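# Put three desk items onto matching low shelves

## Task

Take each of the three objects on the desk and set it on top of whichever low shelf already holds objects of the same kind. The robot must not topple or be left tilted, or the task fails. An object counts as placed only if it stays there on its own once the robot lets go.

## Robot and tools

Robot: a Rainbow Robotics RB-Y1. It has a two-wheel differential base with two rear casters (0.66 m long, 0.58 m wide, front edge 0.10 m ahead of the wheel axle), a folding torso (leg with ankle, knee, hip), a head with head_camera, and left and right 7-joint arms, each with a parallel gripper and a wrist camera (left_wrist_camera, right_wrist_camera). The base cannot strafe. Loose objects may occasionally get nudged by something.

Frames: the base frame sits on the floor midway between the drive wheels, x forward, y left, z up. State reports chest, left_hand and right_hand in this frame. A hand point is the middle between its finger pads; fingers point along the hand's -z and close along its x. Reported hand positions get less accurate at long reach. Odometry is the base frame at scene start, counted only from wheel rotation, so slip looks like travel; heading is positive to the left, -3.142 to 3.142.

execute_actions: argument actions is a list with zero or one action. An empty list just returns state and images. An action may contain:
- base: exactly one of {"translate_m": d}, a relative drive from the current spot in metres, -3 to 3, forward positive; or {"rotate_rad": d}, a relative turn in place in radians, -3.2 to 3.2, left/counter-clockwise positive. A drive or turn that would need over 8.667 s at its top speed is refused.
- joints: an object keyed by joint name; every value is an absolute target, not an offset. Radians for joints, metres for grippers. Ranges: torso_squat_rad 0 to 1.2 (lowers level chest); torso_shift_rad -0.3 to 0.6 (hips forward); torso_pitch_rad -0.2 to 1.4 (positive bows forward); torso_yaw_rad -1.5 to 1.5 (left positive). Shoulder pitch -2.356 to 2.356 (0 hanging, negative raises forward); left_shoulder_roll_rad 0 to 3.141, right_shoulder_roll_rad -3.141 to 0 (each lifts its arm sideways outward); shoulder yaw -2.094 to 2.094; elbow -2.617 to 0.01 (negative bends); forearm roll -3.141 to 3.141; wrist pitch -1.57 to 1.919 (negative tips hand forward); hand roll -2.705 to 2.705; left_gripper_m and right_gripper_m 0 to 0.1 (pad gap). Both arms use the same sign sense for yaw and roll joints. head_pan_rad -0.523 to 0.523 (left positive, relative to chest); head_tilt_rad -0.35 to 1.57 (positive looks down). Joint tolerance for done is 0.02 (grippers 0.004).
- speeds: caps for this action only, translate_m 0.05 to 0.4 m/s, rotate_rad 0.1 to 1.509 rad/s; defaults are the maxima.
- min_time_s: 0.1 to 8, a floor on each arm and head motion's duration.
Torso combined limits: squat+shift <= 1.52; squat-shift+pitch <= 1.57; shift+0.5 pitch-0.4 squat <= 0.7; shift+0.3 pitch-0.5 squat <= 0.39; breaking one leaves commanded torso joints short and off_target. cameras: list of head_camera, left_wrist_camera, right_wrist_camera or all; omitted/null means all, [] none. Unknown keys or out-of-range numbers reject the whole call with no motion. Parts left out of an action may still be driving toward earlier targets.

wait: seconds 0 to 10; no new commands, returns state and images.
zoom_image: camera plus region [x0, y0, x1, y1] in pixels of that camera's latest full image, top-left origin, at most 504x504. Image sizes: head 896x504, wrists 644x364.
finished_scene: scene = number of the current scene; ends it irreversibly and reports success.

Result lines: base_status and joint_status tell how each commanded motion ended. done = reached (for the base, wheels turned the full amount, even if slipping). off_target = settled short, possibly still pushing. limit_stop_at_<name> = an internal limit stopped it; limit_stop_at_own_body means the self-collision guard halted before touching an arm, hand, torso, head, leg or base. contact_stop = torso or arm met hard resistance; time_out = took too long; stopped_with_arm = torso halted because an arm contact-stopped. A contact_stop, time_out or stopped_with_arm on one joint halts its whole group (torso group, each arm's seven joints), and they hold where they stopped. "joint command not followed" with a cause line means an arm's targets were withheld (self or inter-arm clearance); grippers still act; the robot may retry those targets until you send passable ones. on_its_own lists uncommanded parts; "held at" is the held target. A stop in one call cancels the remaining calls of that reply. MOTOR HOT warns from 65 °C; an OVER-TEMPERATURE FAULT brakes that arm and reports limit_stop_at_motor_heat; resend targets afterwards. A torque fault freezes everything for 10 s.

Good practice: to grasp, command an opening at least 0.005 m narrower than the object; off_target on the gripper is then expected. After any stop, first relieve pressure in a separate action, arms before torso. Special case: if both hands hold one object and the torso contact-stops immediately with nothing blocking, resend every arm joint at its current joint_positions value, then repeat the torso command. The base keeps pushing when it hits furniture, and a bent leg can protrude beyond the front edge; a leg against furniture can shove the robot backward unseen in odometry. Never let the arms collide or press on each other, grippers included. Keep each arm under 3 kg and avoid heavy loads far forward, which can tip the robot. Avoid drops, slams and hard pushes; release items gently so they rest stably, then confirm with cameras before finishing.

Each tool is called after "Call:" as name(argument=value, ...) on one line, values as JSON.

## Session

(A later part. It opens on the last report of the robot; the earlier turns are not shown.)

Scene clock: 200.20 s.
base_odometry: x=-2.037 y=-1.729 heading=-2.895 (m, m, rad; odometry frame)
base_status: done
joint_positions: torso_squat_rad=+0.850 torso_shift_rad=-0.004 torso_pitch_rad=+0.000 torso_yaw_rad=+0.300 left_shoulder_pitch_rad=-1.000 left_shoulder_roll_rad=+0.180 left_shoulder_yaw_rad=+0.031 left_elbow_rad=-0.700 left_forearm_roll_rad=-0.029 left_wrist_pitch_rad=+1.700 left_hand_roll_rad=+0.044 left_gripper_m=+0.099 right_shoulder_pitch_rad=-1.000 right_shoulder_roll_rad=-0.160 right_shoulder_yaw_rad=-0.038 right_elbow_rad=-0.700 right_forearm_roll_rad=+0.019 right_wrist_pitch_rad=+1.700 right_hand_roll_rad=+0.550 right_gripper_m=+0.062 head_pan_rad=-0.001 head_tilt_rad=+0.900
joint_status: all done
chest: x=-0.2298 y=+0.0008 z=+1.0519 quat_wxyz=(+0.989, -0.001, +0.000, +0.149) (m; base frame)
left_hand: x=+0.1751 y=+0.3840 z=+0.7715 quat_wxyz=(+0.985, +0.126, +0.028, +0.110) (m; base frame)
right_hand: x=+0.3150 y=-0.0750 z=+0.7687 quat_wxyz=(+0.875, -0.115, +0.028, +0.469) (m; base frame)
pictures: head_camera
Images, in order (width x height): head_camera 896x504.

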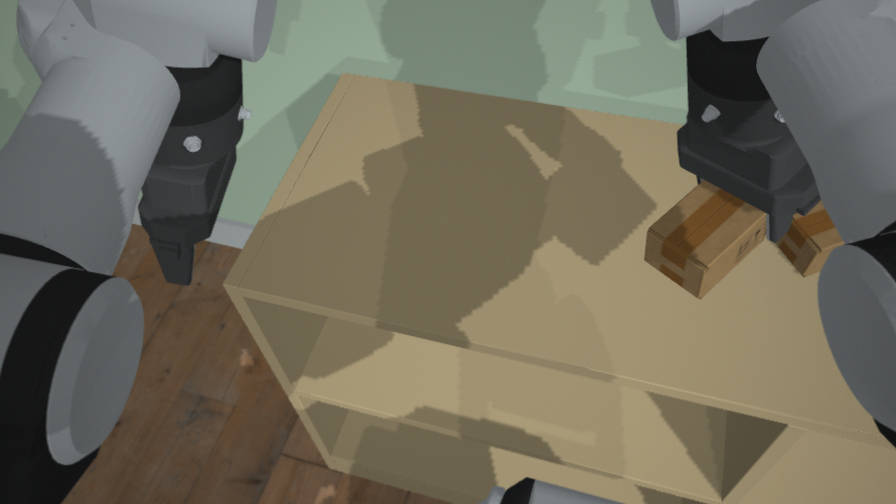

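Call:
execute_actions(actions=[{"joints":{"torso_yaw_rad":0.45}}], cameras=[])

Call:
execute_actions(actions=[{"joints":{"torso_squat_rad":1.06}}], cameras=[])

Call:
execute_actions(actions=[{"joints":{"right_gripper_m":0.1}}], cameras=[])

Call:
execute_actions(actions=[{"joints":{"torso_squat_rad":0.6}}], cameras=["head_camera"])

Call:
execute_actions(actions=[{"base":{"translate_m":-0.7},"joints":{"head_tilt_rad":0.3,"torso_squat_rad":0.35,"torso_yaw_rad":0,"right_hand_roll_rad":0}}], cameras=[])

Call:
execute_actions(actions=[{"base":{"rotate_rad":-2.9}}], cameras=["head_camera"])

Scene clock: 205.33 s.
base_odometry: x=-2.037 y=-1.729 heading=-2.895 (m, m, rad; odometry frame)
base_status: not commanded
joint_positions: torso_squat_rad=+0.850 torso_shift_rad=-0.004 torso_pitch_rad=+0.000 torso_yaw_rad=+0.450 left_shoulder_pitch_rad=-1.000 left_shoulder_roll_rad=+0.180 left_shoulder_yaw_rad=+0.031 left_elbow_rad=-0.700 left_forearm_roll_rad=-0.029 left_wrist_pitch_rad=+1.700 left_hand_roll_rad=+0.044 left_gripper_m=+0.099 right_shoulder_pitch_rad=-1.000 right_shoulder_roll_rad=-0.160 right_shoulder_yaw_rad=-0.038 right_elbow_rad=-0.700 right_forearm_roll_rad=+0.019 right_wrist_pitch_rad=+1.700 right_hand_roll_rad=+0.550 right_gripper_m=+0.062 head_pan_rad=-0.001 head_tilt_rad=+0.900
joint_status: all done
chest: x=-0.2298 y=+0.0008 z=+1.0519 quat_wxyz=(+0.975, -0.001, +0.000, +0.223) (m; base frame)
left_hand: x=+0.1132 y=+0.4402 z=+0.7714 quat_wxyz=(+0.974, +0.124, +0.037, +0.184) (m; base frame)
right_hand: x=+0.3201 y=+0.0074 z=+0.7685 quat_wxyz=(+0.838, -0.116, +0.019, +0.534) (m; base frame)
pictures: none
No camera images: the call's "cameras" was empty. Leave "cameras" out to get every camera's image.

Scene clock: 206.83 s.
base_odometry: x=-2.037 y=-1.729 heading=-2.895 (m, m, rad; odometry frame)
base_status: not commanded
joint_positions: torso_squat_rad=+1.060 torso_shift_rad=-0.004 torso_pitch_rad=+0.000 torso_yaw_rad=+0.450 left_shoulder_pitch_rad=-1.000 left_shoulder_roll_rad=+0.180 left_shoulder_yaw_rad=+0.031 left_elbow_rad=-0.700 left_forearm_roll_rad=-0.029 left_wrist_pitch_rad=+1.700 left_hand_roll_rad=+0.044 left_gripper_m=+0.099 right_shoulder_pitch_rad=-1.000 right_shoulder_roll_rad=-0.160 right_shoulder_yaw_rad=-0.038 right_elbow_rad=-0.700 right_forearm_roll_rad=+0.019 right_wrist_pitch_rad=+1.700 right_hand_roll_rad=+0.550 right_gripper_m=+0.062 head_pan_rad=-0.001 head_tilt_rad=+0.900
joint_status: all done
chest: x=-0.2294 y=+0.0008 z=+0.9321 quat_wxyz=(+0.975, -0.001, +0.000, +0.223) (m; base frame)
left_hand: x=+0.1136 y=+0.4401 z=+0.6517 quat_wxyz=(+0.974, +0.124, +0.037, +0.184) (m; base frame)
right_hand: x=+0.3207 y=+0.0074 z=+0.6490 quat_wxyz=(+0.838, -0.116, +0.019, +0.534) (m; base frame)
pictures: none
No camera images: the call's "cameras" was empty. Leave "cameras" out to get every camera's image.

Scene clock: 208.23 s.
base_odometry: x=-2.037 y=-1.729 heading=-2.895 (m, m, rad; odometry frame)
base_status: not commanded
joint_positions: torso_squat_rad=+1.060 torso_shift_rad=-0.004 torso_pitch_rad=+0.000 torso_yaw_rad=+0.450 left_shoulder_pitch_rad=-1.000 left_shoulder_roll_rad=+0.180 left_shoulder_yaw_rad=+0.031 left_elbow_rad=-0.700 left_forearm_roll_rad=-0.029 left_wrist_pitch_rad=+1.700 left_hand_roll_rad=+0.044 left_gripper_m=+0.099 right_shoulder_pitch_rad=-1.001 right_shoulder_roll_rad=-0.161 right_shoulder_yaw_rad=-0.038 right_elbow_rad=-0.700 right_forearm_roll_rad=+0.019 right_wrist_pitch_rad=+1.700 right_hand_roll_rad=+0.550 right_gripper_m=+0.100 head_pan_rad=-0.001 head_tilt_rad=+0.900
joint_status: all done
chest: x=-0.2294 y=+0.0008 z=+0.9321 quat_wxyz=(+0.975, -0.001, +0.000, +0.223) (m; base frame)
left_hand: x=+0.1136 y=+0.4401 z=+0.6517 quat_wxyz=(+0.974, +0.124, +0.037, +0.184) (m; base frame)
right_hand: x=+0.3210 y=+0.0073 z=+0.6495 quat_wxyz=(+0.838, -0.117, +0.018, +0.533) (m; base frame)
pictures: none
No camera images: the call's "cameras" was empty. Leave "cameras" out to get every camera's image.

Scene clock: 210.53 s.
base_odometry: x=-2.037 y=-1.729 heading=-2.895 (m, m, rad; odometry frame)
base_status: not commanded
joint_positions: torso_squat_rad=+0.600 torso_shift_rad=-0.004 torso_pitch_rad=+0.000 torso_yaw_rad=+0.450 left_shoulder_pitch_rad=-1.000 left_shoulder_roll_rad=+0.180 left_shoulder_yaw_rad=+0.031 left_elbow_rad=-0.700 left_forearm_roll_rad=-0.029 left_wrist_pitch_rad=+1.700 left_hand_roll_rad=+0.044 left_gripper_m=+0.099 right_shoulder_pitch_rad=-1.000 right_shoulder_roll_rad=-0.161 right_shoulder_yaw_rad=-0.038 right_elbow_rad=-0.700 right_forearm_roll_rad=+0.019 right_wrist_pitch_rad=+1.700 right_hand_roll_rad=+0.550 right_gripper_m=+0.100 head_pan_rad=-0.001 head_tilt_rad=+0.900
joint_status: all done
chest: x=-0.2302 y=+0.0009 z=+1.1677 quat_wxyz=(+0.975, -0.001, +0.000, +0.223) (m; base frame)
left_hand: x=+0.1127 y=+0.4403 z=+0.8871 quat_wxyz=(+0.974, +0.124, +0.037, +0.184) (m; base frame)
right_hand: x=+0.3199 y=+0.0074 z=+0.8845 quat_wxyz=(+0.838, -0.116, +0.019, +0.533) (m; base frame)
pictures: head_camera
Images, in order (width x height): head_camera 896x504.

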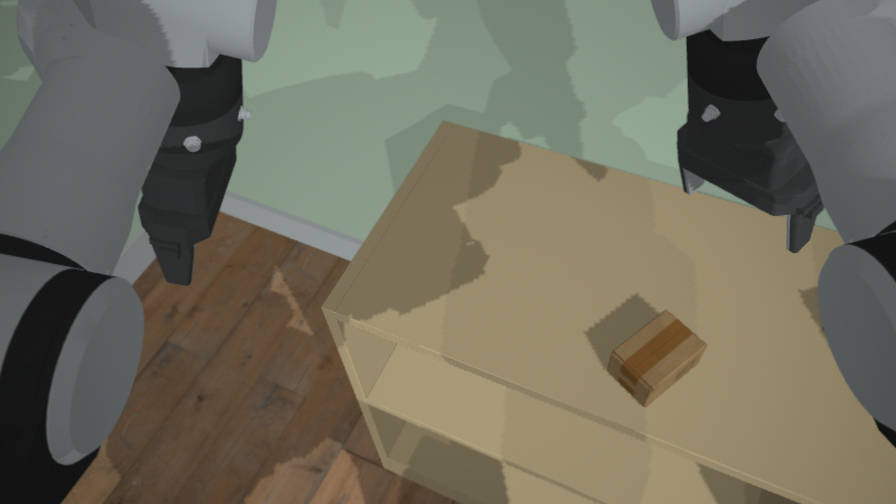

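Scene clock: 213.87 s.
base_odometry: x=-1.358 y=-1.558 heading=-2.896 (m, m, rad; odometry frame)
base_status: done
joint_positions: torso_squat_rad=+0.350 torso_shift_rad=-0.004 torso_pitch_rad=+0.000 torso_yaw_rad=+0.000 left_shoulder_pitch_rad=-1.000 left_shoulder_roll_rad=+0.180 left_shoulder_yaw_rad=+0.031 left_elbow_rad=-0.700 left_forearm_roll_rad=-0.029 left_wrist_pitch_rad=+1.700 left_hand_roll_rad=+0.044 left_gripper_m=+0.099 right_shoulder_pitch_rad=-1.000 right_shoulder_roll_rad=-0.161 right_shoulder_yaw_rad=-0.038 right_elbow_rad=-0.700 right_forearm_roll_rad=+0.019 right_wrist_pitch_rad=+1.700 right_hand_roll_rad=+0.000 right_gripper_m=+0.100 head_pan_rad=-0.001 head_tilt_rad=+0.300
joint_status: all done
chest: x=-0.2306 y=+0.0009 z=+1.2475 quat_wxyz=(+1.000, -0.001, +0.000, +0.000) (m; base frame)
left_hand: x=+0.2696 y=+0.2472 z=+0.9673 quat_wxyz=(+0.991, +0.129, +0.008, -0.038) (m; base frame)
right_hand: x=+0.2678 y=-0.2326 z=+0.9648 quat_wxyz=(+0.991, -0.117, +0.013, +0.066) (m; base frame)
pictures: none
No camera images: the call's "cameras" was empty. Leave "cameras" out to get every camera's image.

Scene clock: 219.03 s.
base_odometry: x=-1.358 y=-1.558 heading=+0.488 (m, m, rad; odometry frame)
base_status: done
joint_positions: torso_squat_rad=+0.350 torso_shift_rad=-0.004 torso_pitch_rad=+0.000 torso_yaw_rad=+0.000 left_shoulder_pitch_rad=-1.000 left_shoulder_roll_rad=+0.180 left_shoulder_yaw_rad=+0.031 left_elbow_rad=-0.700 left_forearm_roll_rad=-0.029 left_wrist_pitch_rad=+1.700 left_hand_roll_rad=+0.044 left_gripper_m=+0.099 right_shoulder_pitch_rad=-1.000 right_shoulder_roll_rad=-0.161 right_shoulder_yaw_rad=-0.038 right_elbow_rad=-0.700 right_forearm_roll_rad=+0.019 right_wrist_pitch_rad=+1.700 right_hand_roll_rad=+0.000 right_gripper_m=+0.100 head_pan_rad=-0.001 head_tilt_rad=+0.300
joint_status: not commanded
chest: x=-0.2306 y=+0.0010 z=+1.2475 quat_wxyz=(+1.000, -0.001, +0.000, +0.000) (m; base frame)
left_hand: x=+0.2695 y=+0.2473 z=+0.9674 quat_wxyz=(+0.991, +0.129, +0.008, -0.038) (m; base frame)
right_hand: x=+0.2678 y=-0.2325 z=+0.9648 quat_wxyz=(+0.991, -0.117, +0.013, +0.067) (m; base frame)
pictures: head_camera
Images, in order (width x height): head_camera 896x504.

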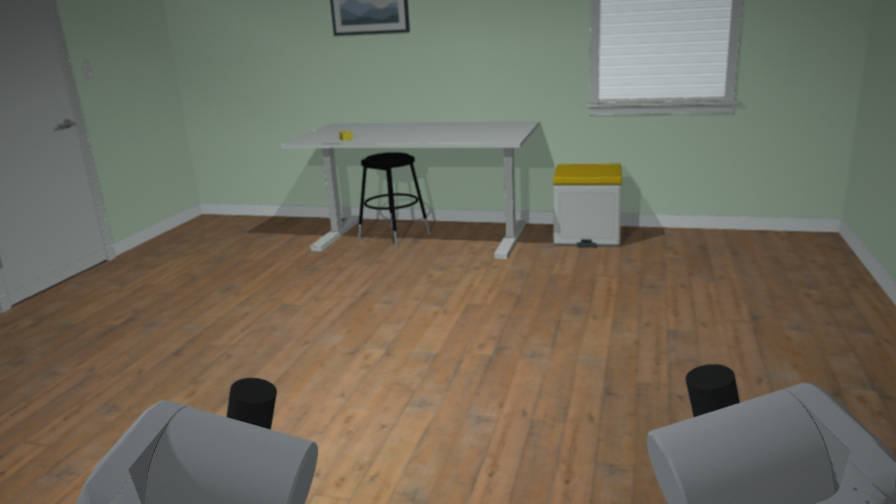

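Call:
execute_actions(actions=[{"base":{"rotate_rad":0.25}}], cameras=[])

Call:
execute_actions(actions=[{"base":{"translate_m":3.0},"joints":{"head_tilt_rad":0.6}}], cameras=["head_camera"])

Scene clock: 223.10 s.
base_odometry: x=-1.358 y=-1.558 heading=+0.738 (m, m, rad; odometry frame)
base_status: done
joint_positions: torso_squat_rad=+0.350 torso_shift_rad=-0.004 torso_pitch_rad=+0.000 torso_yaw_rad=+0.000 left_shoulder_pitch_rad=-1.000 left_shoulder_roll_rad=+0.180 left_shoulder_yaw_rad=+0.031 left_elbow_rad=-0.700 left_forearm_roll_rad=-0.029 left_wrist_pitch_rad=+1.700 left_hand_roll_rad=+0.044 left_gripper_m=+0.099 right_shoulder_pitch_rad=-1.000 right_shoulder_roll_rad=-0.161 right_shoulder_yaw_rad=-0.038 right_elbow_rad=-0.700 right_forearm_roll_rad=+0.019 right_wrist_pitch_rad=+1.700 right_hand_roll_rad=+0.000 right_gripper_m=+0.100 head_pan_rad=-0.001 head_tilt_rad=+0.300
joint_status: not commanded
chest: x=-0.2306 y=+0.0009 z=+1.2475 quat_wxyz=(+1.000, -0.001, +0.000, +0.000) (m; base frame)
left_hand: x=+0.2696 y=+0.2473 z=+0.9673 quat_wxyz=(+0.991, +0.129, +0.008, -0.038) (m; base frame)
right_hand: x=+0.2678 y=-0.2325 z=+0.9648 quat_wxyz=(+0.991, -0.117, +0.013, +0.067) (m; base frame)
pictures: none
No camera images: the call's "cameras" was empty. Leave "cameras" out to get every camera's image.

Scene clock: 232.17 s.
base_odometry: x=+0.864 y=+0.458 heading=+0.737 (m, m, rad; odometry frame)
base_status: done
joint_positions: torso_squat_rad=+0.350 torso_shift_rad=-0.004 torso_pitch_rad=+0.000 torso_yaw_rad=+0.000 left_shoulder_pitch_rad=-1.000 left_shoulder_roll_rad=+0.180 left_shoulder_yaw_rad=+0.031 left_elbow_rad=-0.700 left_forearm_roll_rad=-0.029 left_wrist_pitch_rad=+1.700 left_hand_roll_rad=+0.044 left_gripper_m=+0.099 right_shoulder_pitch_rad=-1.000 right_shoulder_roll_rad=-0.161 right_shoulder_yaw_rad=-0.038 right_elbow_rad=-0.700 right_forearm_roll_rad=+0.019 right_wrist_pitch_rad=+1.700 right_hand_roll_rad=+0.000 right_gripper_m=+0.100 head_pan_rad=-0.001 head_tilt_rad=+0.600
joint_status: all done
chest: x=-0.2305 y=+0.0009 z=+1.2475 quat_wxyz=(+1.000, -0.001, +0.000, +0.000) (m; base frame)
left_hand: x=+0.2696 y=+0.2473 z=+0.9673 quat_wxyz=(+0.991, +0.129, +0.008, -0.038) (m; base frame)
right_hand: x=+0.2678 y=-0.2325 z=+0.9647 quat_wxyz=(+0.991, -0.117, +0.013, +0.067) (m; base frame)
pictures: head_camera
Images, in order (width x height): head_camera 896x504.

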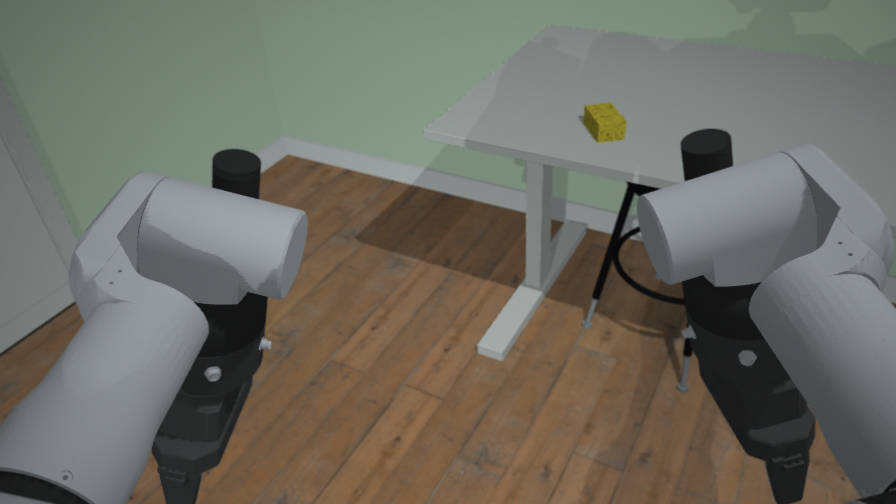

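Call:
execute_actions(actions=[{"base":{"translate_m":1.15}}], cameras=[])

Call:
execute_actions(actions=[{"base":{"rotate_rad":-0.56},"joints":{"head_tilt_rad":0.9}}], cameras=["head_camera"])

Scene clock: 241.33 s.
base_odometry: x=+1.716 y=+1.230 heading=+0.736 (m, m, rad; odometry frame)
base_status: done
joint_positions: torso_squat_rad=+0.350 torso_shift_rad=-0.004 torso_pitch_rad=+0.000 torso_yaw_rad=+0.000 left_shoulder_pitch_rad=-1.000 left_shoulder_roll_rad=+0.180 left_shoulder_yaw_rad=+0.031 left_elbow_rad=-0.700 left_forearm_roll_rad=-0.029 left_wrist_pitch_rad=+1.700 left_hand_roll_rad=+0.044 left_gripper_m=+0.099 right_shoulder_pitch_rad=-1.000 right_shoulder_roll_rad=-0.161 right_shoulder_yaw_rad=-0.038 right_elbow_rad=-0.700 right_forearm_roll_rad=+0.019 right_wrist_pitch_rad=+1.700 right_hand_roll_rad=+0.000 right_gripper_m=+0.100 head_pan_rad=-0.001 head_tilt_rad=+0.600
joint_status: not commanded
chest: x=-0.2305 y=+0.0009 z=+1.2475 quat_wxyz=(+1.000, -0.001, +0.000, +0.000) (m; base frame)
left_hand: x=+0.2696 y=+0.2473 z=+0.9673 quat_wxyz=(+0.991, +0.129, +0.008, -0.038) (m; base frame)
right_hand: x=+0.2678 y=-0.2325 z=+0.9647 quat_wxyz=(+0.991, -0.117, +0.013, +0.067) (m; base frame)
pictures: none
No camera images: the call's "cameras" was empty. Leave "cameras" out to get every camera's image.

Scene clock: 243.80 s.
base_odometry: x=+1.716 y=+1.230 heading=+0.176 (m, m, rad; odometry frame)
base_status: done
joint_positions: torso_squat_rad=+0.350 torso_shift_rad=-0.004 torso_pitch_rad=+0.000 torso_yaw_rad=+0.000 left_shoulder_pitch_rad=-1.000 left_shoulder_roll_rad=+0.180 left_shoulder_yaw_rad=+0.031 left_elbow_rad=-0.700 left_forearm_roll_rad=-0.029 left_wrist_pitch_rad=+1.700 left_hand_roll_rad=+0.044 left_gripper_m=+0.099 right_shoulder_pitch_rad=-1.000 right_shoulder_roll_rad=-0.161 right_shoulder_yaw_rad=-0.038 right_elbow_rad=-0.700 right_forearm_roll_rad=+0.019 right_wrist_pitch_rad=+1.700 right_hand_roll_rad=+0.000 right_gripper_m=+0.100 head_pan_rad=-0.001 head_tilt_rad=+0.900
joint_status: all done
chest: x=-0.2305 y=+0.0010 z=+1.2475 quat_wxyz=(+1.000, -0.001, +0.000, +0.000) (m; base frame)
left_hand: x=+0.2696 y=+0.2473 z=+0.9673 quat_wxyz=(+0.991, +0.129, +0.008, -0.038) (m; base frame)
right_hand: x=+0.2678 y=-0.2325 z=+0.9647 quat_wxyz=(+0.991, -0.117, +0.013, +0.067) (m; base frame)
pictures: head_camera
Images, in order (width x height): head_camera 896x504.

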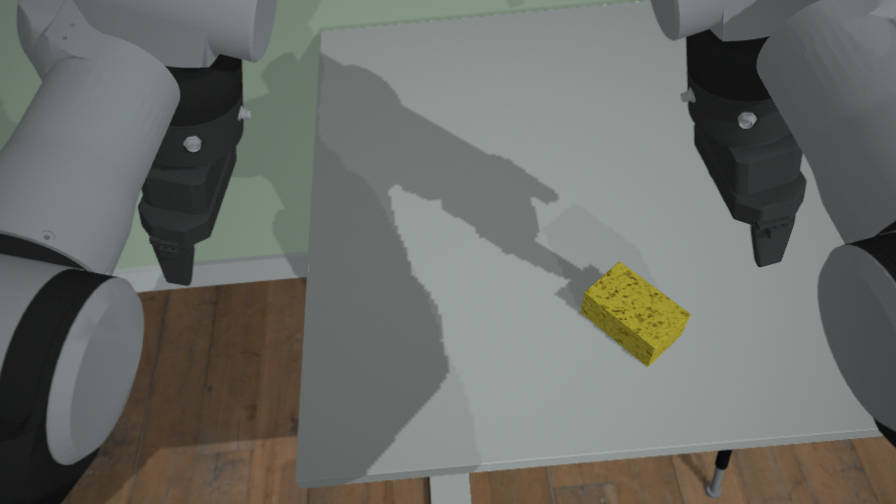

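Call:
execute_actions(actions=[{"base":{"translate_m":0.11},"joints":{"right_hand_roll_rad":-0.6,"torso_squat_rad":0.7}}], cameras=["right_wrist_camera"])

Scene clock: 248.47 s.
base_odometry: x=+1.824 y=+1.249 heading=+0.176 (m, m, rad; odometry frame)
base_status: done
joint_positions: torso_squat_rad=+0.700 torso_shift_rad=-0.004 torso_pitch_rad=+0.000 torso_yaw_rad=+0.000 left_shoulder_pitch_rad=-1.000 left_shoulder_roll_rad=+0.180 left_shoulder_yaw_rad=+0.031 left_elbow_rad=-0.700 left_forearm_roll_rad=-0.029 left_wrist_pitch_rad=+1.700 left_hand_roll_rad=+0.044 left_gripper_m=+0.099 right_shoulder_pitch_rad=-1.000 right_shoulder_roll_rad=-0.161 right_shoulder_yaw_rad=-0.038 right_elbow_rad=-0.700 right_forearm_roll_rad=+0.019 right_wrist_pitch_rad=+1.700 right_hand_roll_rad=-0.600 right_gripper_m=+0.100 head_pan_rad=-0.001 head_tilt_rad=+0.900
joint_status: all done
chest: x=-0.2301 y=+0.0009 z=+1.1253 quat_wxyz=(+1.000, -0.001, +0.000, +0.000) (m; base frame)
left_hand: x=+0.2700 y=+0.2472 z=+0.8451 quat_wxyz=(+0.991, +0.129, +0.008, -0.038) (m; base frame)
right_hand: x=+0.2682 y=-0.2326 z=+0.8426 quat_wxyz=(+0.966, -0.116, -0.023, -0.229) (m; base frame)
pictures: right_wrist_camera
Images, in order (width x height): right_wrist_camera 644x364.

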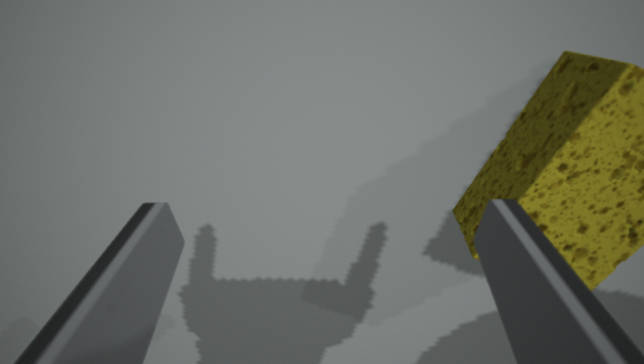

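Call:
execute_actions(actions=[{"base":{"translate_m":-0.07},"joints":{"right_hand_roll_rad":-1.0}}], cameras=["right_wrist_camera"])

Scene clock: 251.47 s.
base_odometry: x=+1.756 y=+1.237 heading=+0.177 (m, m, rad; odometry frame)
base_status: done
joint_positions: torso_squat_rad=+0.700 torso_shift_rad=-0.004 torso_pitch_rad=+0.000 torso_yaw_rad=+0.000 left_shoulder_pitch_rad=-1.000 left_shoulder_roll_rad=+0.180 left_shoulder_yaw_rad=+0.031 left_elbow_rad=-0.700 left_forearm_roll_rad=-0.029 left_wrist_pitch_rad=+1.700 left_hand_roll_rad=+0.044 left_gripper_m=+0.099 right_shoulder_pitch_rad=-1.000 right_shoulder_roll_rad=-0.161 right_shoulder_yaw_rad=-0.038 right_elbow_rad=-0.700 right_forearm_roll_rad=+0.019 right_wrist_pitch_rad=+1.700 right_hand_roll_rad=-1.000 right_gripper_m=+0.100 head_pan_rad=-0.001 head_tilt_rad=+0.900
joint_status: all done
chest: x=-0.2302 y=+0.0009 z=+1.1253 quat_wxyz=(+1.000, -0.001, +0.000, +0.000) (m; base frame)
left_hand: x=+0.2700 y=+0.2472 z=+0.8452 quat_wxyz=(+0.991, +0.129, +0.008, -0.038) (m; base frame)
right_hand: x=+0.2682 y=-0.2326 z=+0.8426 quat_wxyz=(+0.901, -0.109, -0.045, -0.417) (m; base frame)
pictures: right_wrist_camera
Images, in order (width x height): right_wrist_camera 644x364.

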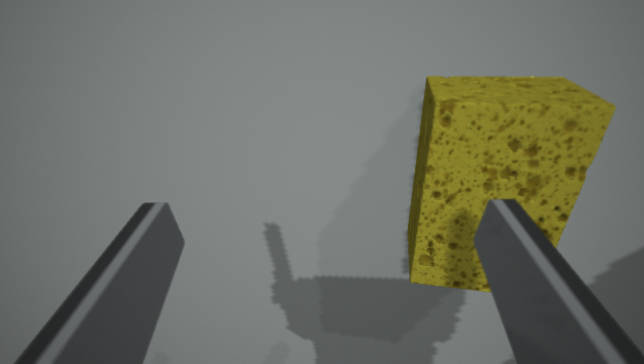

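Call:
execute_actions(actions=[{"base":{"translate_m":-0.03},"joints":{"torso_yaw_rad":0.11}}], cameras=["right_wrist_camera"])

Scene clock: 254.87 s.
base_odometry: x=+1.726 y=+1.232 heading=+0.178 (m, m, rad; odometry frame)
base_status: done
joint_positions: torso_squat_rad=+0.700 torso_shift_rad=-0.004 torso_pitch_rad=+0.000 torso_yaw_rad=+0.110 left_shoulder_pitch_rad=-1.000 left_shoulder_roll_rad=+0.180 left_shoulder_yaw_rad=+0.031 left_elbow_rad=-0.700 left_forearm_roll_rad=-0.029 left_wrist_pitch_rad=+1.700 left_hand_roll_rad=+0.044 left_gripper_m=+0.099 right_shoulder_pitch_rad=-1.000 right_shoulder_roll_rad=-0.160 right_shoulder_yaw_rad=-0.038 right_elbow_rad=-0.700 right_forearm_roll_rad=+0.019 right_wrist_pitch_rad=+1.700 right_hand_roll_rad=-1.000 right_gripper_m=+0.100 head_pan_rad=-0.001 head_tilt_rad=+0.900
joint_status: all done
chest: x=-0.2301 y=+0.0009 z=+1.1253 quat_wxyz=(+0.998, -0.001, +0.000, +0.055) (m; base frame)
left_hand: x=+0.2399 y=+0.3007 z=+0.8450 quat_wxyz=(+0.992, +0.128, +0.015, +0.016) (m; base frame)
right_hand: x=+0.2908 y=-0.1763 z=+0.8424 quat_wxyz=(+0.923, -0.106, -0.051, -0.366) (m; base frame)
pictures: right_wrist_camera
Images, in order (width x height): right_wrist_camera 644x364.

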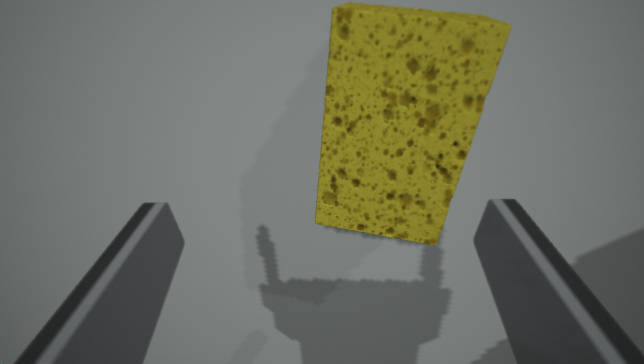

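Call:
execute_actions(actions=[{"base":{"translate_m":-0.03}}], cameras=[])

Call:
execute_actions(actions=[{"joints":{"torso_squat_rad":0.87}}], cameras=[])

Call:
execute_actions(actions=[{"joints":{"right_gripper_m":0.01}}], cameras=[])

Call:
execute_actions(actions=[{"joints":{"torso_squat_rad":0.5}}], cameras=["right_wrist_camera"])

Scene clock: 258.60 s.
base_odometry: x=+1.697 y=+1.227 heading=+0.178 (m, m, rad; odometry frame)
base_status: done
joint_positions: torso_squat_rad=+0.700 torso_shift_rad=-0.004 torso_pitch_rad=+0.000 torso_yaw_rad=+0.110 left_shoulder_pitch_rad=-1.000 left_shoulder_roll_rad=+0.180 left_shoulder_yaw_rad=+0.031 left_elbow_rad=-0.700 left_forearm_roll_rad=-0.029 left_wrist_pitch_rad=+1.700 left_hand_roll_rad=+0.044 left_gripper_m=+0.099 right_shoulder_pitch_rad=-1.000 right_shoulder_roll_rad=-0.160 right_shoulder_yaw_rad=-0.038 right_elbow_rad=-0.700 right_forearm_roll_rad=+0.019 right_wrist_pitch_rad=+1.700 right_hand_roll_rad=-1.000 right_gripper_m=+0.100 head_pan_rad=-0.001 head_tilt_rad=+0.900
joint_status: not commanded
chest: x=-0.2301 y=+0.0009 z=+1.1253 quat_wxyz=(+0.998, -0.001, +0.000, +0.055) (m; base frame)
left_hand: x=+0.2399 y=+0.3007 z=+0.8450 quat_wxyz=(+0.992, +0.128, +0.015, +0.016) (m; base frame)
right_hand: x=+0.2908 y=-0.1764 z=+0.8424 quat_wxyz=(+0.923, -0.106, -0.051, -0.366) (m; base frame)
pictures: none
No camera images: the call's "cameras" was empty. Leave "cameras" out to get every camera's image.

Scene clock: 260.07 s.
base_odometry: x=+1.697 y=+1.227 heading=+0.178 (m, m, rad; odometry frame)
base_status: not commanded
joint_positions: torso_squat_rad=+0.870 torso_shift_rad=-0.004 torso_pitch_rad=-0.001 torso_yaw_rad=+0.110 left_shoulder_pitch_rad=-1.000 left_shoulder_roll_rad=+0.180 left_shoulder_yaw_rad=+0.031 left_elbow_rad=-0.700 left_forearm_roll_rad=-0.029 left_wrist_pitch_rad=+1.700 left_hand_roll_rad=+0.044 left_gripper_m=+0.099 right_shoulder_pitch_rad=-1.003 right_shoulder_roll_rad=-0.161 right_shoulder_yaw_rad=-0.038 right_elbow_rad=-0.701 right_forearm_roll_rad=+0.019 right_wrist_pitch_rad=+1.700 right_hand_roll_rad=-1.000 right_gripper_m=+0.100 head_pan_rad=-0.001 head_tilt_rad=+0.900
joint_status: all done
chest: x=-0.2302 y=+0.0009 z=+1.0413 quat_wxyz=(+0.998, -0.001, +0.000, +0.055) (m; base frame)
left_hand: x=+0.2400 y=+0.3007 z=+0.7614 quat_wxyz=(+0.992, +0.128, +0.015, +0.017) (m; base frame)
right_hand: x=+0.2920 y=-0.1762 z=+0.7605 quat_wxyz=(+0.923, -0.106, -0.053, -0.366) (m; base frame)
pictures: none
No camera images: the call's "cameras" was empty. Leave "cameras" out to get every camera's image.

Scene clock: 261.47 s.
base_odometry: x=+1.697 y=+1.227 heading=+0.178 (m, m, rad; odometry frame)
base_status: not commanded
joint_positions: torso_squat_rad=+0.870 torso_shift_rad=-0.004 torso_pitch_rad=+0.000 torso_yaw_rad=+0.110 left_shoulder_pitch_rad=-1.000 left_shoulder_roll_rad=+0.180 left_shoulder_yaw_rad=+0.031 left_elbow_rad=-0.700 left_forearm_roll_rad=-0.029 left_wrist_pitch_rad=+1.700 left_hand_roll_rad=+0.044 left_gripper_m=+0.099 right_shoulder_pitch_rad=-1.001 right_shoulder_roll_rad=-0.161 right_shoulder_yaw_rad=-0.038 right_elbow_rad=-0.700 right_forearm_roll_rad=+0.019 right_wrist_pitch_rad=+1.700 right_hand_roll_rad=-1.000 right_gripper_m=+0.063 head_pan_rad=-0.001 head_tilt_rad=+0.900
joint_status: right_gripper_m off_target (ended at +0.063, target +0.010)
chest: x=-0.2299 y=+0.0008 z=+1.0413 quat_wxyz=(+0.998, -0.001, +0.000, +0.055) (m; base frame)
left_hand: x=+0.2402 y=+0.3007 z=+0.7611 quat_wxyz=(+0.992, +0.128, +0.015, +0.016) (m; base frame)
right_hand: x=+0.2914 y=-0.1765 z=+0.7590 quat_wxyz=(+0.923, -0.106, -0.051, -0.366) (m; base frame)
pictures: none
No camera images: the call's "cameras" was empty. Leave "cameras" out to get every camera's image.

Scene clock: 263.47 s.
base_odometry: x=+1.697 y=+1.227 heading=+0.178 (m, m, rad; odometry frame)
base_status: not commanded
joint_positions: torso_squat_rad=+0.500 torso_shift_rad=-0.004 torso_pitch_rad=+0.000 torso_yaw_rad=+0.110 left_shoulder_pitch_rad=-1.000 left_shoulder_roll_rad=+0.180 left_shoulder_yaw_rad=+0.031 left_elbow_rad=-0.700 left_forearm_roll_rad=-0.029 left_wrist_pitch_rad=+1.700 left_hand_roll_rad=+0.044 left_gripper_m=+0.099 right_shoulder_pitch_rad=-1.000 right_shoulder_roll_rad=-0.161 right_shoulder_yaw_rad=-0.038 right_elbow_rad=-0.700 right_forearm_roll_rad=+0.019 right_wrist_pitch_rad=+1.700 right_hand_roll_rad=-1.000 right_gripper_m=+0.063 head_pan_rad=-0.001 head_tilt_rad=+0.900
joint_status: all done
chest: x=-0.2304 y=+0.0010 z=+1.2042 quat_wxyz=(+0.998, -0.001, +0.000, +0.055) (m; base frame)
left_hand: x=+0.2396 y=+0.3008 z=+0.9239 quat_wxyz=(+0.992, +0.128, +0.016, +0.016) (m; base frame)
right_hand: x=+0.2906 y=-0.1764 z=+0.9214 quat_wxyz=(+0.923, -0.106, -0.051, -0.366) (m; base frame)
pictures: right_wrist_camera
Images, in order (width x height): right_wrist_camera 644x364.

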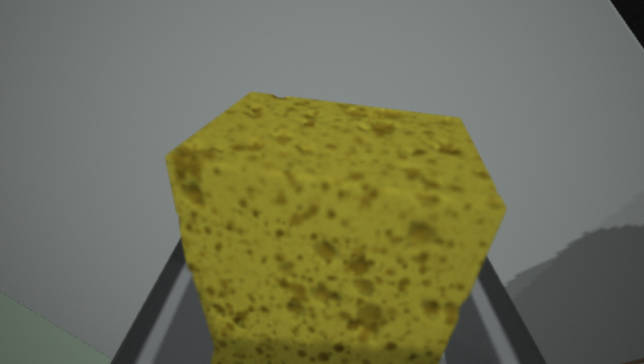

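Call:
execute_actions(actions=[{"base":{"translate_m":-0.6},"joints":{"head_tilt_rad":0.4,"torso_squat_rad":0.35,"torso_yaw_rad":0}}], cameras=[])

Call:
execute_actions(actions=[{"base":{"rotate_rad":2.9}}], cameras=["head_camera"])

Scene clock: 268.90 s.
base_odometry: x=+1.106 y=+1.120 heading=+0.177 (m, m, rad; odometry frame)
base_status: done
joint_positions: torso_squat_rad=+0.350 torso_shift_rad=-0.004 torso_pitch_rad=+0.000 torso_yaw_rad=+0.000 left_shoulder_pitch_rad=-1.000 left_shoulder_roll_rad=+0.180 left_shoulder_yaw_rad=+0.031 left_elbow_rad=-0.700 left_forearm_roll_rad=-0.029 left_wrist_pitch_rad=+1.700 left_hand_roll_rad=+0.044 left_gripper_m=+0.099 right_shoulder_pitch_rad=-1.000 right_shoulder_roll_rad=-0.161 right_shoulder_yaw_rad=-0.038 right_elbow_rad=-0.700 right_forearm_roll_rad=+0.019 right_wrist_pitch_rad=+1.700 right_hand_roll_rad=-1.000 right_gripper_m=+0.063 head_pan_rad=-0.001 head_tilt_rad=+0.400
joint_status: all done
chest: x=-0.2306 y=+0.0009 z=+1.2475 quat_wxyz=(+1.000, -0.001, +0.000, +0.000) (m; base frame)
left_hand: x=+0.2696 y=+0.2473 z=+0.9673 quat_wxyz=(+0.991, +0.129, +0.008, -0.038) (m; base frame)
right_hand: x=+0.2678 y=-0.2325 z=+0.9648 quat_wxyz=(+0.901, -0.109, -0.045, -0.417) (m; base frame)
pictures: none
No camera images: the call's "cameras" was empty. Leave "cameras" out to get every camera's image.

Scene clock: 274.07 s.
base_odometry: x=+1.106 y=+1.120 heading=+3.077 (m, m, rad; odometry frame)
base_status: done
joint_positions: torso_squat_rad=+0.350 torso_shift_rad=-0.004 torso_pitch_rad=+0.000 torso_yaw_rad=+0.000 left_shoulder_pitch_rad=-1.000 left_shoulder_roll_rad=+0.180 left_shoulder_yaw_rad=+0.031 left_elbow_rad=-0.700 left_forearm_roll_rad=-0.029 left_wrist_pitch_rad=+1.700 left_hand_roll_rad=+0.044 left_gripper_m=+0.099 right_shoulder_pitch_rad=-1.000 right_shoulder_roll_rad=-0.161 right_shoulder_yaw_rad=-0.038 right_elbow_rad=-0.700 right_forearm_roll_rad=+0.019 right_wrist_pitch_rad=+1.700 right_hand_roll_rad=-1.000 right_gripper_m=+0.063 head_pan_rad=-0.001 head_tilt_rad=+0.400
joint_status: not commanded
chest: x=-0.2306 y=+0.0009 z=+1.2475 quat_wxyz=(+1.000, -0.001, +0.000, +0.000) (m; base frame)
left_hand: x=+0.2695 y=+0.2473 z=+0.9673 quat_wxyz=(+0.991, +0.129, +0.008, -0.038) (m; base frame)
right_hand: x=+0.2678 y=-0.2325 z=+0.9648 quat_wxyz=(+0.901, -0.109, -0.045, -0.417) (m; base frame)
pictures: head_camera
Images, in order (width x height): head_camera 896x504.

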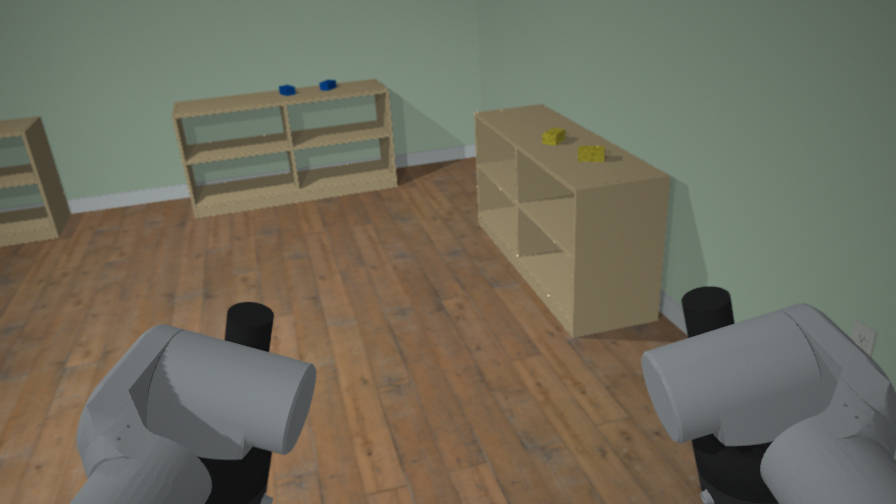

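Call:
execute_actions(actions=[{"base":{"rotate_rad":0.25}}], cameras=[])

Call:
execute_actions(actions=[{"base":{"translate_m":2.9}}], cameras=[])

Call:
execute_actions(actions=[{"base":{"rotate_rad":-1.57},"joints":{"head_tilt_rad":0.7}}], cameras=["head_camera"])

Scene clock: 278.97 s.
base_odometry: x=+1.106 y=+1.120 heading=-2.957 (m, m, rad; odometry frame)
base_status: done
joint_positions: torso_squat_rad=+0.350 torso_shift_rad=-0.004 torso_pitch_rad=+0.000 torso_yaw_rad=+0.000 left_shoulder_pitch_rad=-1.000 left_shoulder_roll_rad=+0.180 left_shoulder_yaw_rad=+0.031 left_elbow_rad=-0.700 left_forearm_roll_rad=-0.029 left_wrist_pitch_rad=+1.700 left_hand_roll_rad=+0.044 left_gripper_m=+0.099 right_shoulder_pitch_rad=-1.000 right_shoulder_roll_rad=-0.161 right_shoulder_yaw_rad=-0.038 right_elbow_rad=-0.700 right_forearm_roll_rad=+0.019 right_wrist_pitch_rad=+1.700 right_hand_roll_rad=-1.000 right_gripper_m=+0.063 head_pan_rad=-0.001 head_tilt_rad=+0.400
joint_status: not commanded
chest: x=-0.2306 y=+0.0009 z=+1.2475 quat_wxyz=(+1.000, -0.001, +0.000, +0.000) (m; base frame)
left_hand: x=+0.2695 y=+0.2473 z=+0.9673 quat_wxyz=(+0.991, +0.129, +0.008, -0.038) (m; base frame)
right_hand: x=+0.2678 y=-0.2325 z=+0.9648 quat_wxyz=(+0.901, -0.109, -0.045, -0.417) (m; base frame)
pictures: none
No camera images: the call's "cameras" was empty. Leave "cameras" out to get every camera's image.

Scene clock: 287.67 s.
base_odometry: x=-1.744 y=+0.587 heading=-2.956 (m, m, rad; odometry frame)
base_status: done
joint_positions: torso_squat_rad=+0.350 torso_shift_rad=-0.004 torso_pitch_rad=+0.000 torso_yaw_rad=+0.000 left_shoulder_pitch_rad=-1.000 left_shoulder_roll_rad=+0.180 left_shoulder_yaw_rad=+0.031 left_elbow_rad=-0.700 left_forearm_roll_rad=-0.029 left_wrist_pitch_rad=+1.700 left_hand_roll_rad=+0.044 left_gripper_m=+0.099 right_shoulder_pitch_rad=-1.000 right_shoulder_roll_rad=-0.161 right_shoulder_yaw_rad=-0.038 right_elbow_rad=-0.700 right_forearm_roll_rad=+0.019 right_wrist_pitch_rad=+1.700 right_hand_roll_rad=-1.000 right_gripper_m=+0.063 head_pan_rad=-0.001 head_tilt_rad=+0.400
joint_status: not commanded
chest: x=-0.2305 y=+0.0009 z=+1.2475 quat_wxyz=(+1.000, -0.001, +0.000, +0.000) (m; base frame)
left_hand: x=+0.2696 y=+0.2473 z=+0.9673 quat_wxyz=(+0.991, +0.129, +0.008, -0.038) (m; base frame)
right_hand: x=+0.2678 y=-0.2325 z=+0.9647 quat_wxyz=(+0.901, -0.109, -0.045, -0.417) (m; base frame)
pictures: none
No camera images: the call's "cameras" was empty. Leave "cameras" out to get every camera's image.

Scene clock: 291.57 s.
base_odometry: x=-1.744 y=+0.587 heading=+1.757 (m, m, rad; odometry frame)
base_status: done
joint_positions: torso_squat_rad=+0.350 torso_shift_rad=-0.004 torso_pitch_rad=+0.000 torso_yaw_rad=+0.000 left_shoulder_pitch_rad=-1.000 left_shoulder_roll_rad=+0.180 left_shoulder_yaw_rad=+0.031 left_elbow_rad=-0.700 left_forearm_roll_rad=-0.029 left_wrist_pitch_rad=+1.700 left_hand_roll_rad=+0.044 left_gripper_m=+0.099 right_shoulder_pitch_rad=-1.000 right_shoulder_roll_rad=-0.161 right_shoulder_yaw_rad=-0.038 right_elbow_rad=-0.700 right_forearm_roll_rad=+0.019 right_wrist_pitch_rad=+1.700 right_hand_roll_rad=-1.000 right_gripper_m=+0.063 head_pan_rad=-0.001 head_tilt_rad=+0.700
joint_status: all done
chest: x=-0.2305 y=+0.0010 z=+1.2475 quat_wxyz=(+1.000, -0.001, +0.000, +0.000) (m; base frame)
left_hand: x=+0.2696 y=+0.2474 z=+0.9673 quat_wxyz=(+0.991, +0.129, +0.008, -0.038) (m; base frame)
right_hand: x=+0.2678 y=-0.2325 z=+0.9647 quat_wxyz=(+0.901, -0.109, -0.045, -0.417) (m; base frame)
pictures: head_camera
Images, in order (width x height): head_camera 896x504.

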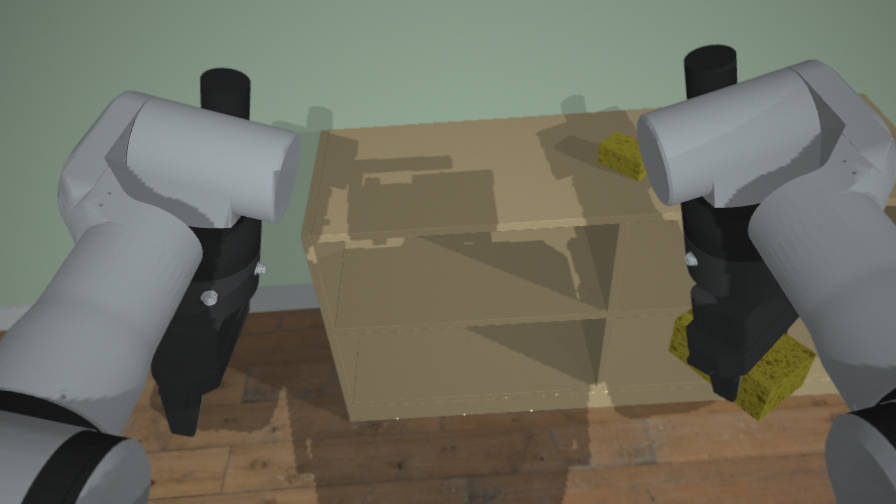

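The front edge is about 0.95 m ahead. I'll drive 0.75 m and yaw left to the empty part of the shelf.

Call:
execute_actions(actions=[{"base":{"translate_m":0.75},"joints":{"head_tilt_rad":0.9,"torso_squat_rad":0.85,"torso_yaw_rad":0.4}}], cameras=["head_camera"])

Scene clock: 297.47 s.
base_odometry: x=-1.883 y=+1.324 heading=+1.757 (m, m, rad; odometry frame)
base_status: done
joint_positions: torso_squat_rad=+0.850 torso_shift_rad=-0.004 torso_pitch_rad=+0.000 torso_yaw_rad=+0.400 left_shoulder_pitch_rad=-1.000 left_shoulder_roll_rad=+0.180 left_shoulder_yaw_rad=+0.031 left_elbow_rad=-0.700 left_forearm_roll_rad=-0.029 left_wrist_pitch_rad=+1.700 left_hand_roll_rad=+0.044 left_gripper_m=+0.099 right_shoulder_pitch_rad=-1.000 right_shoulder_roll_rad=-0.161 right_shoulder_yaw_rad=-0.038 right_elbow_rad=-0.700 right_forearm_roll_rad=+0.019 right_wrist_pitch_rad=+1.700 right_hand_roll_rad=-1.000 right_gripper_m=+0.063 head_pan_rad=-0.001 head_tilt_rad=+0.900
joint_status: all done
chest: x=-0.2298 y=+0.0008 z=+1.0519 quat_wxyz=(+0.980, -0.001, +0.000, +0.199) (m; base frame)
left_hand: x=+0.1347 y=+0.4225 z=+0.7714 quat_wxyz=(+0.979, +0.125, +0.034, +0.159) (m; base frame)
right_hand: x=+0.3199 y=-0.0202 z=+0.7687 quat_wxyz=(+0.966, -0.098, -0.065, -0.229) (m; base frame)
pictures: head_camera
Images, in order (width x height): head_camera 896x504.

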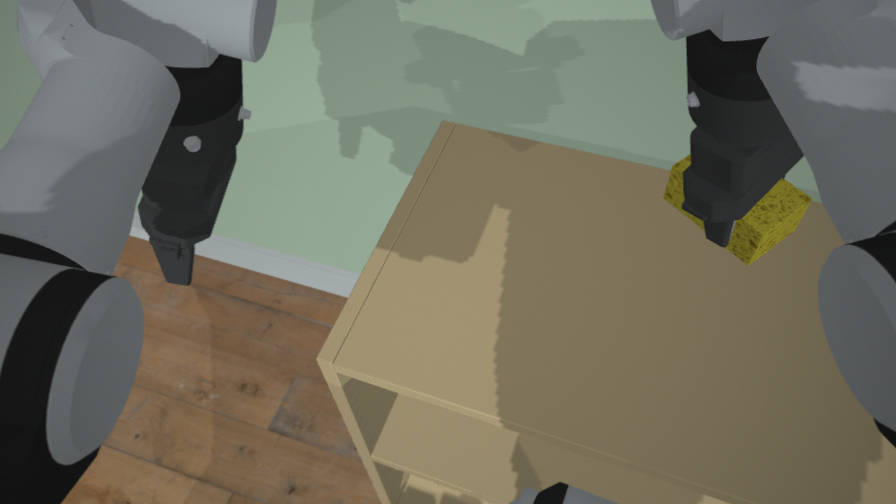

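Call:
execute_actions(actions=[{"joints":{"torso_squat_rad":1.05}}], cameras=[])

Call:
execute_actions(actions=[{"joints":{"right_gripper_m":0.1}}], cameras=[])

Call:
execute_actions(actions=[{"joints":{"torso_squat_rad":0.7}}], cameras=["head_camera"])

Scene clock: 301.87 s.
base_odometry: x=-1.883 y=+1.324 heading=+1.757 (m, m, rad; odometry frame)
base_status: not commanded
joint_positions: torso_squat_rad=+1.050 torso_shift_rad=-0.004 torso_pitch_rad=+0.000 torso_yaw_rad=+0.400 left_shoulder_pitch_rad=-1.000 left_shoulder_roll_rad=+0.180 left_shoulder_yaw_rad=+0.031 left_elbow_rad=-0.700 left_forearm_roll_rad=-0.029 left_wrist_pitch_rad=+1.700 left_hand_roll_rad=+0.044 left_gripper_m=+0.099 right_shoulder_pitch_rad=-1.000 right_shoulder_roll_rad=-0.161 right_shoulder_yaw_rad=-0.038 right_elbow_rad=-0.700 right_forearm_roll_rad=+0.019 right_wrist_pitch_rad=+1.700 right_hand_roll_rad=-1.000 right_gripper_m=+0.063 head_pan_rad=-0.001 head_tilt_rad=+0.900
joint_status: all done
chest: x=-0.2294 y=+0.0007 z=+0.9382 quat_wxyz=(+0.980, -0.001, +0.000, +0.199) (m; base frame)
left_hand: x=+0.1351 y=+0.4224 z=+0.6577 quat_wxyz=(+0.979, +0.124, +0.034, +0.159) (m; base frame)
right_hand: x=+0.3203 y=-0.0203 z=+0.6551 quat_wxyz=(+0.966, -0.098, -0.066, -0.229) (m; base frame)
pictures: none
No camera images: the call's "cameras" was empty. Leave "cameras" out to get every camera's image.

Scene clock: 303.27 s.
base_odometry: x=-1.883 y=+1.324 heading=+1.757 (m, m, rad; odometry frame)
base_status: not commanded
joint_positions: torso_squat_rad=+1.050 torso_shift_rad=-0.004 torso_pitch_rad=+0.000 torso_yaw_rad=+0.400 left_shoulder_pitch_rad=-1.000 left_shoulder_roll_rad=+0.180 left_shoulder_yaw_rad=+0.031 left_elbow_rad=-0.700 left_forearm_roll_rad=-0.029 left_wrist_pitch_rad=+1.700 left_hand_roll_rad=+0.044 left_gripper_m=+0.099 right_shoulder_pitch_rad=-1.000 right_shoulder_roll_rad=-0.161 right_shoulder_yaw_rad=-0.038 right_elbow_rad=-0.700 right_forearm_roll_rad=+0.019 right_wrist_pitch_rad=+1.700 right_hand_roll_rad=-1.000 right_gripper_m=+0.100 head_pan_rad=-0.001 head_tilt_rad=+0.900
joint_status: all done
chest: x=-0.2294 y=+0.0007 z=+0.9382 quat_wxyz=(+0.980, -0.001, +0.000, +0.199) (m; base frame)
left_hand: x=+0.1351 y=+0.4224 z=+0.6577 quat_wxyz=(+0.979, +0.124, +0.034, +0.159) (m; base frame)
right_hand: x=+0.3203 y=-0.0203 z=+0.6551 quat_wxyz=(+0.966, -0.098, -0.066, -0.229) (m; base frame)
pictures: none
No camera images: the call's "cameras" was empty. Leave "cameras" out to get every camera's image.

Scene clock: 305.23 s.
base_odometry: x=-1.883 y=+1.324 heading=+1.757 (m, m, rad; odometry frame)
base_status: not commanded
joint_positions: torso_squat_rad=+0.700 torso_shift_rad=-0.004 torso_pitch_rad=+0.000 torso_yaw_rad=+0.400 left_shoulder_pitch_rad=-1.000 left_shoulder_roll_rad=+0.180 left_shoulder_yaw_rad=+0.031 left_elbow_rad=-0.700 left_forearm_roll_rad=-0.029 left_wrist_pitch_rad=+1.700 left_hand_roll_rad=+0.044 left_gripper_m=+0.099 right_shoulder_pitch_rad=-1.000 right_shoulder_roll_rad=-0.161 right_shoulder_yaw_rad=-0.038 right_elbow_rad=-0.700 right_forearm_roll_rad=+0.019 right_wrist_pitch_rad=+1.700 right_hand_roll_rad=-1.000 right_gripper_m=+0.100 head_pan_rad=-0.001 head_tilt_rad=+0.900
joint_status: all done
chest: x=-0.2301 y=+0.0009 z=+1.1253 quat_wxyz=(+0.980, -0.001, +0.000, +0.199) (m; base frame)
left_hand: x=+0.1344 y=+0.4225 z=+0.8448 quat_wxyz=(+0.979, +0.125, +0.034, +0.159) (m; base frame)
right_hand: x=+0.3196 y=-0.0201 z=+0.8421 quat_wxyz=(+0.966, -0.098, -0.065, -0.229) (m; base frame)
pictures: head_camera
Images, in order (width x height): head_camera 896x504.

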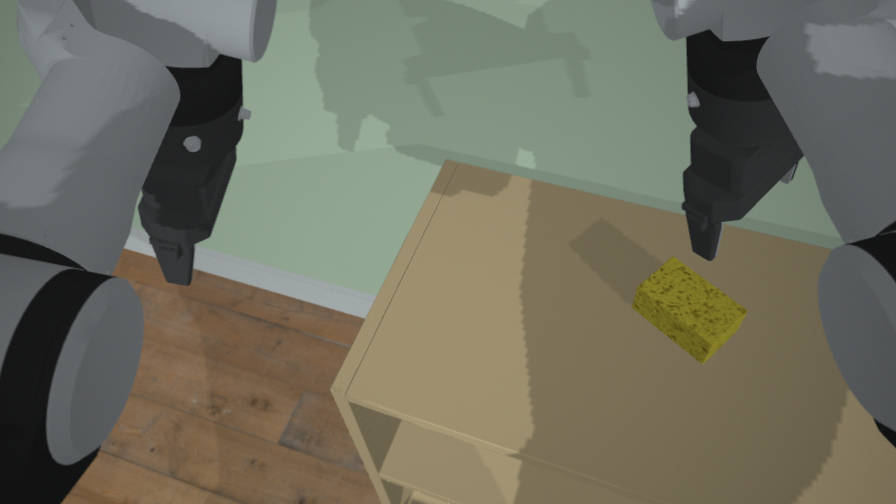

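Call:
finished_scene(scene=2)

The scene is finished: the task was done.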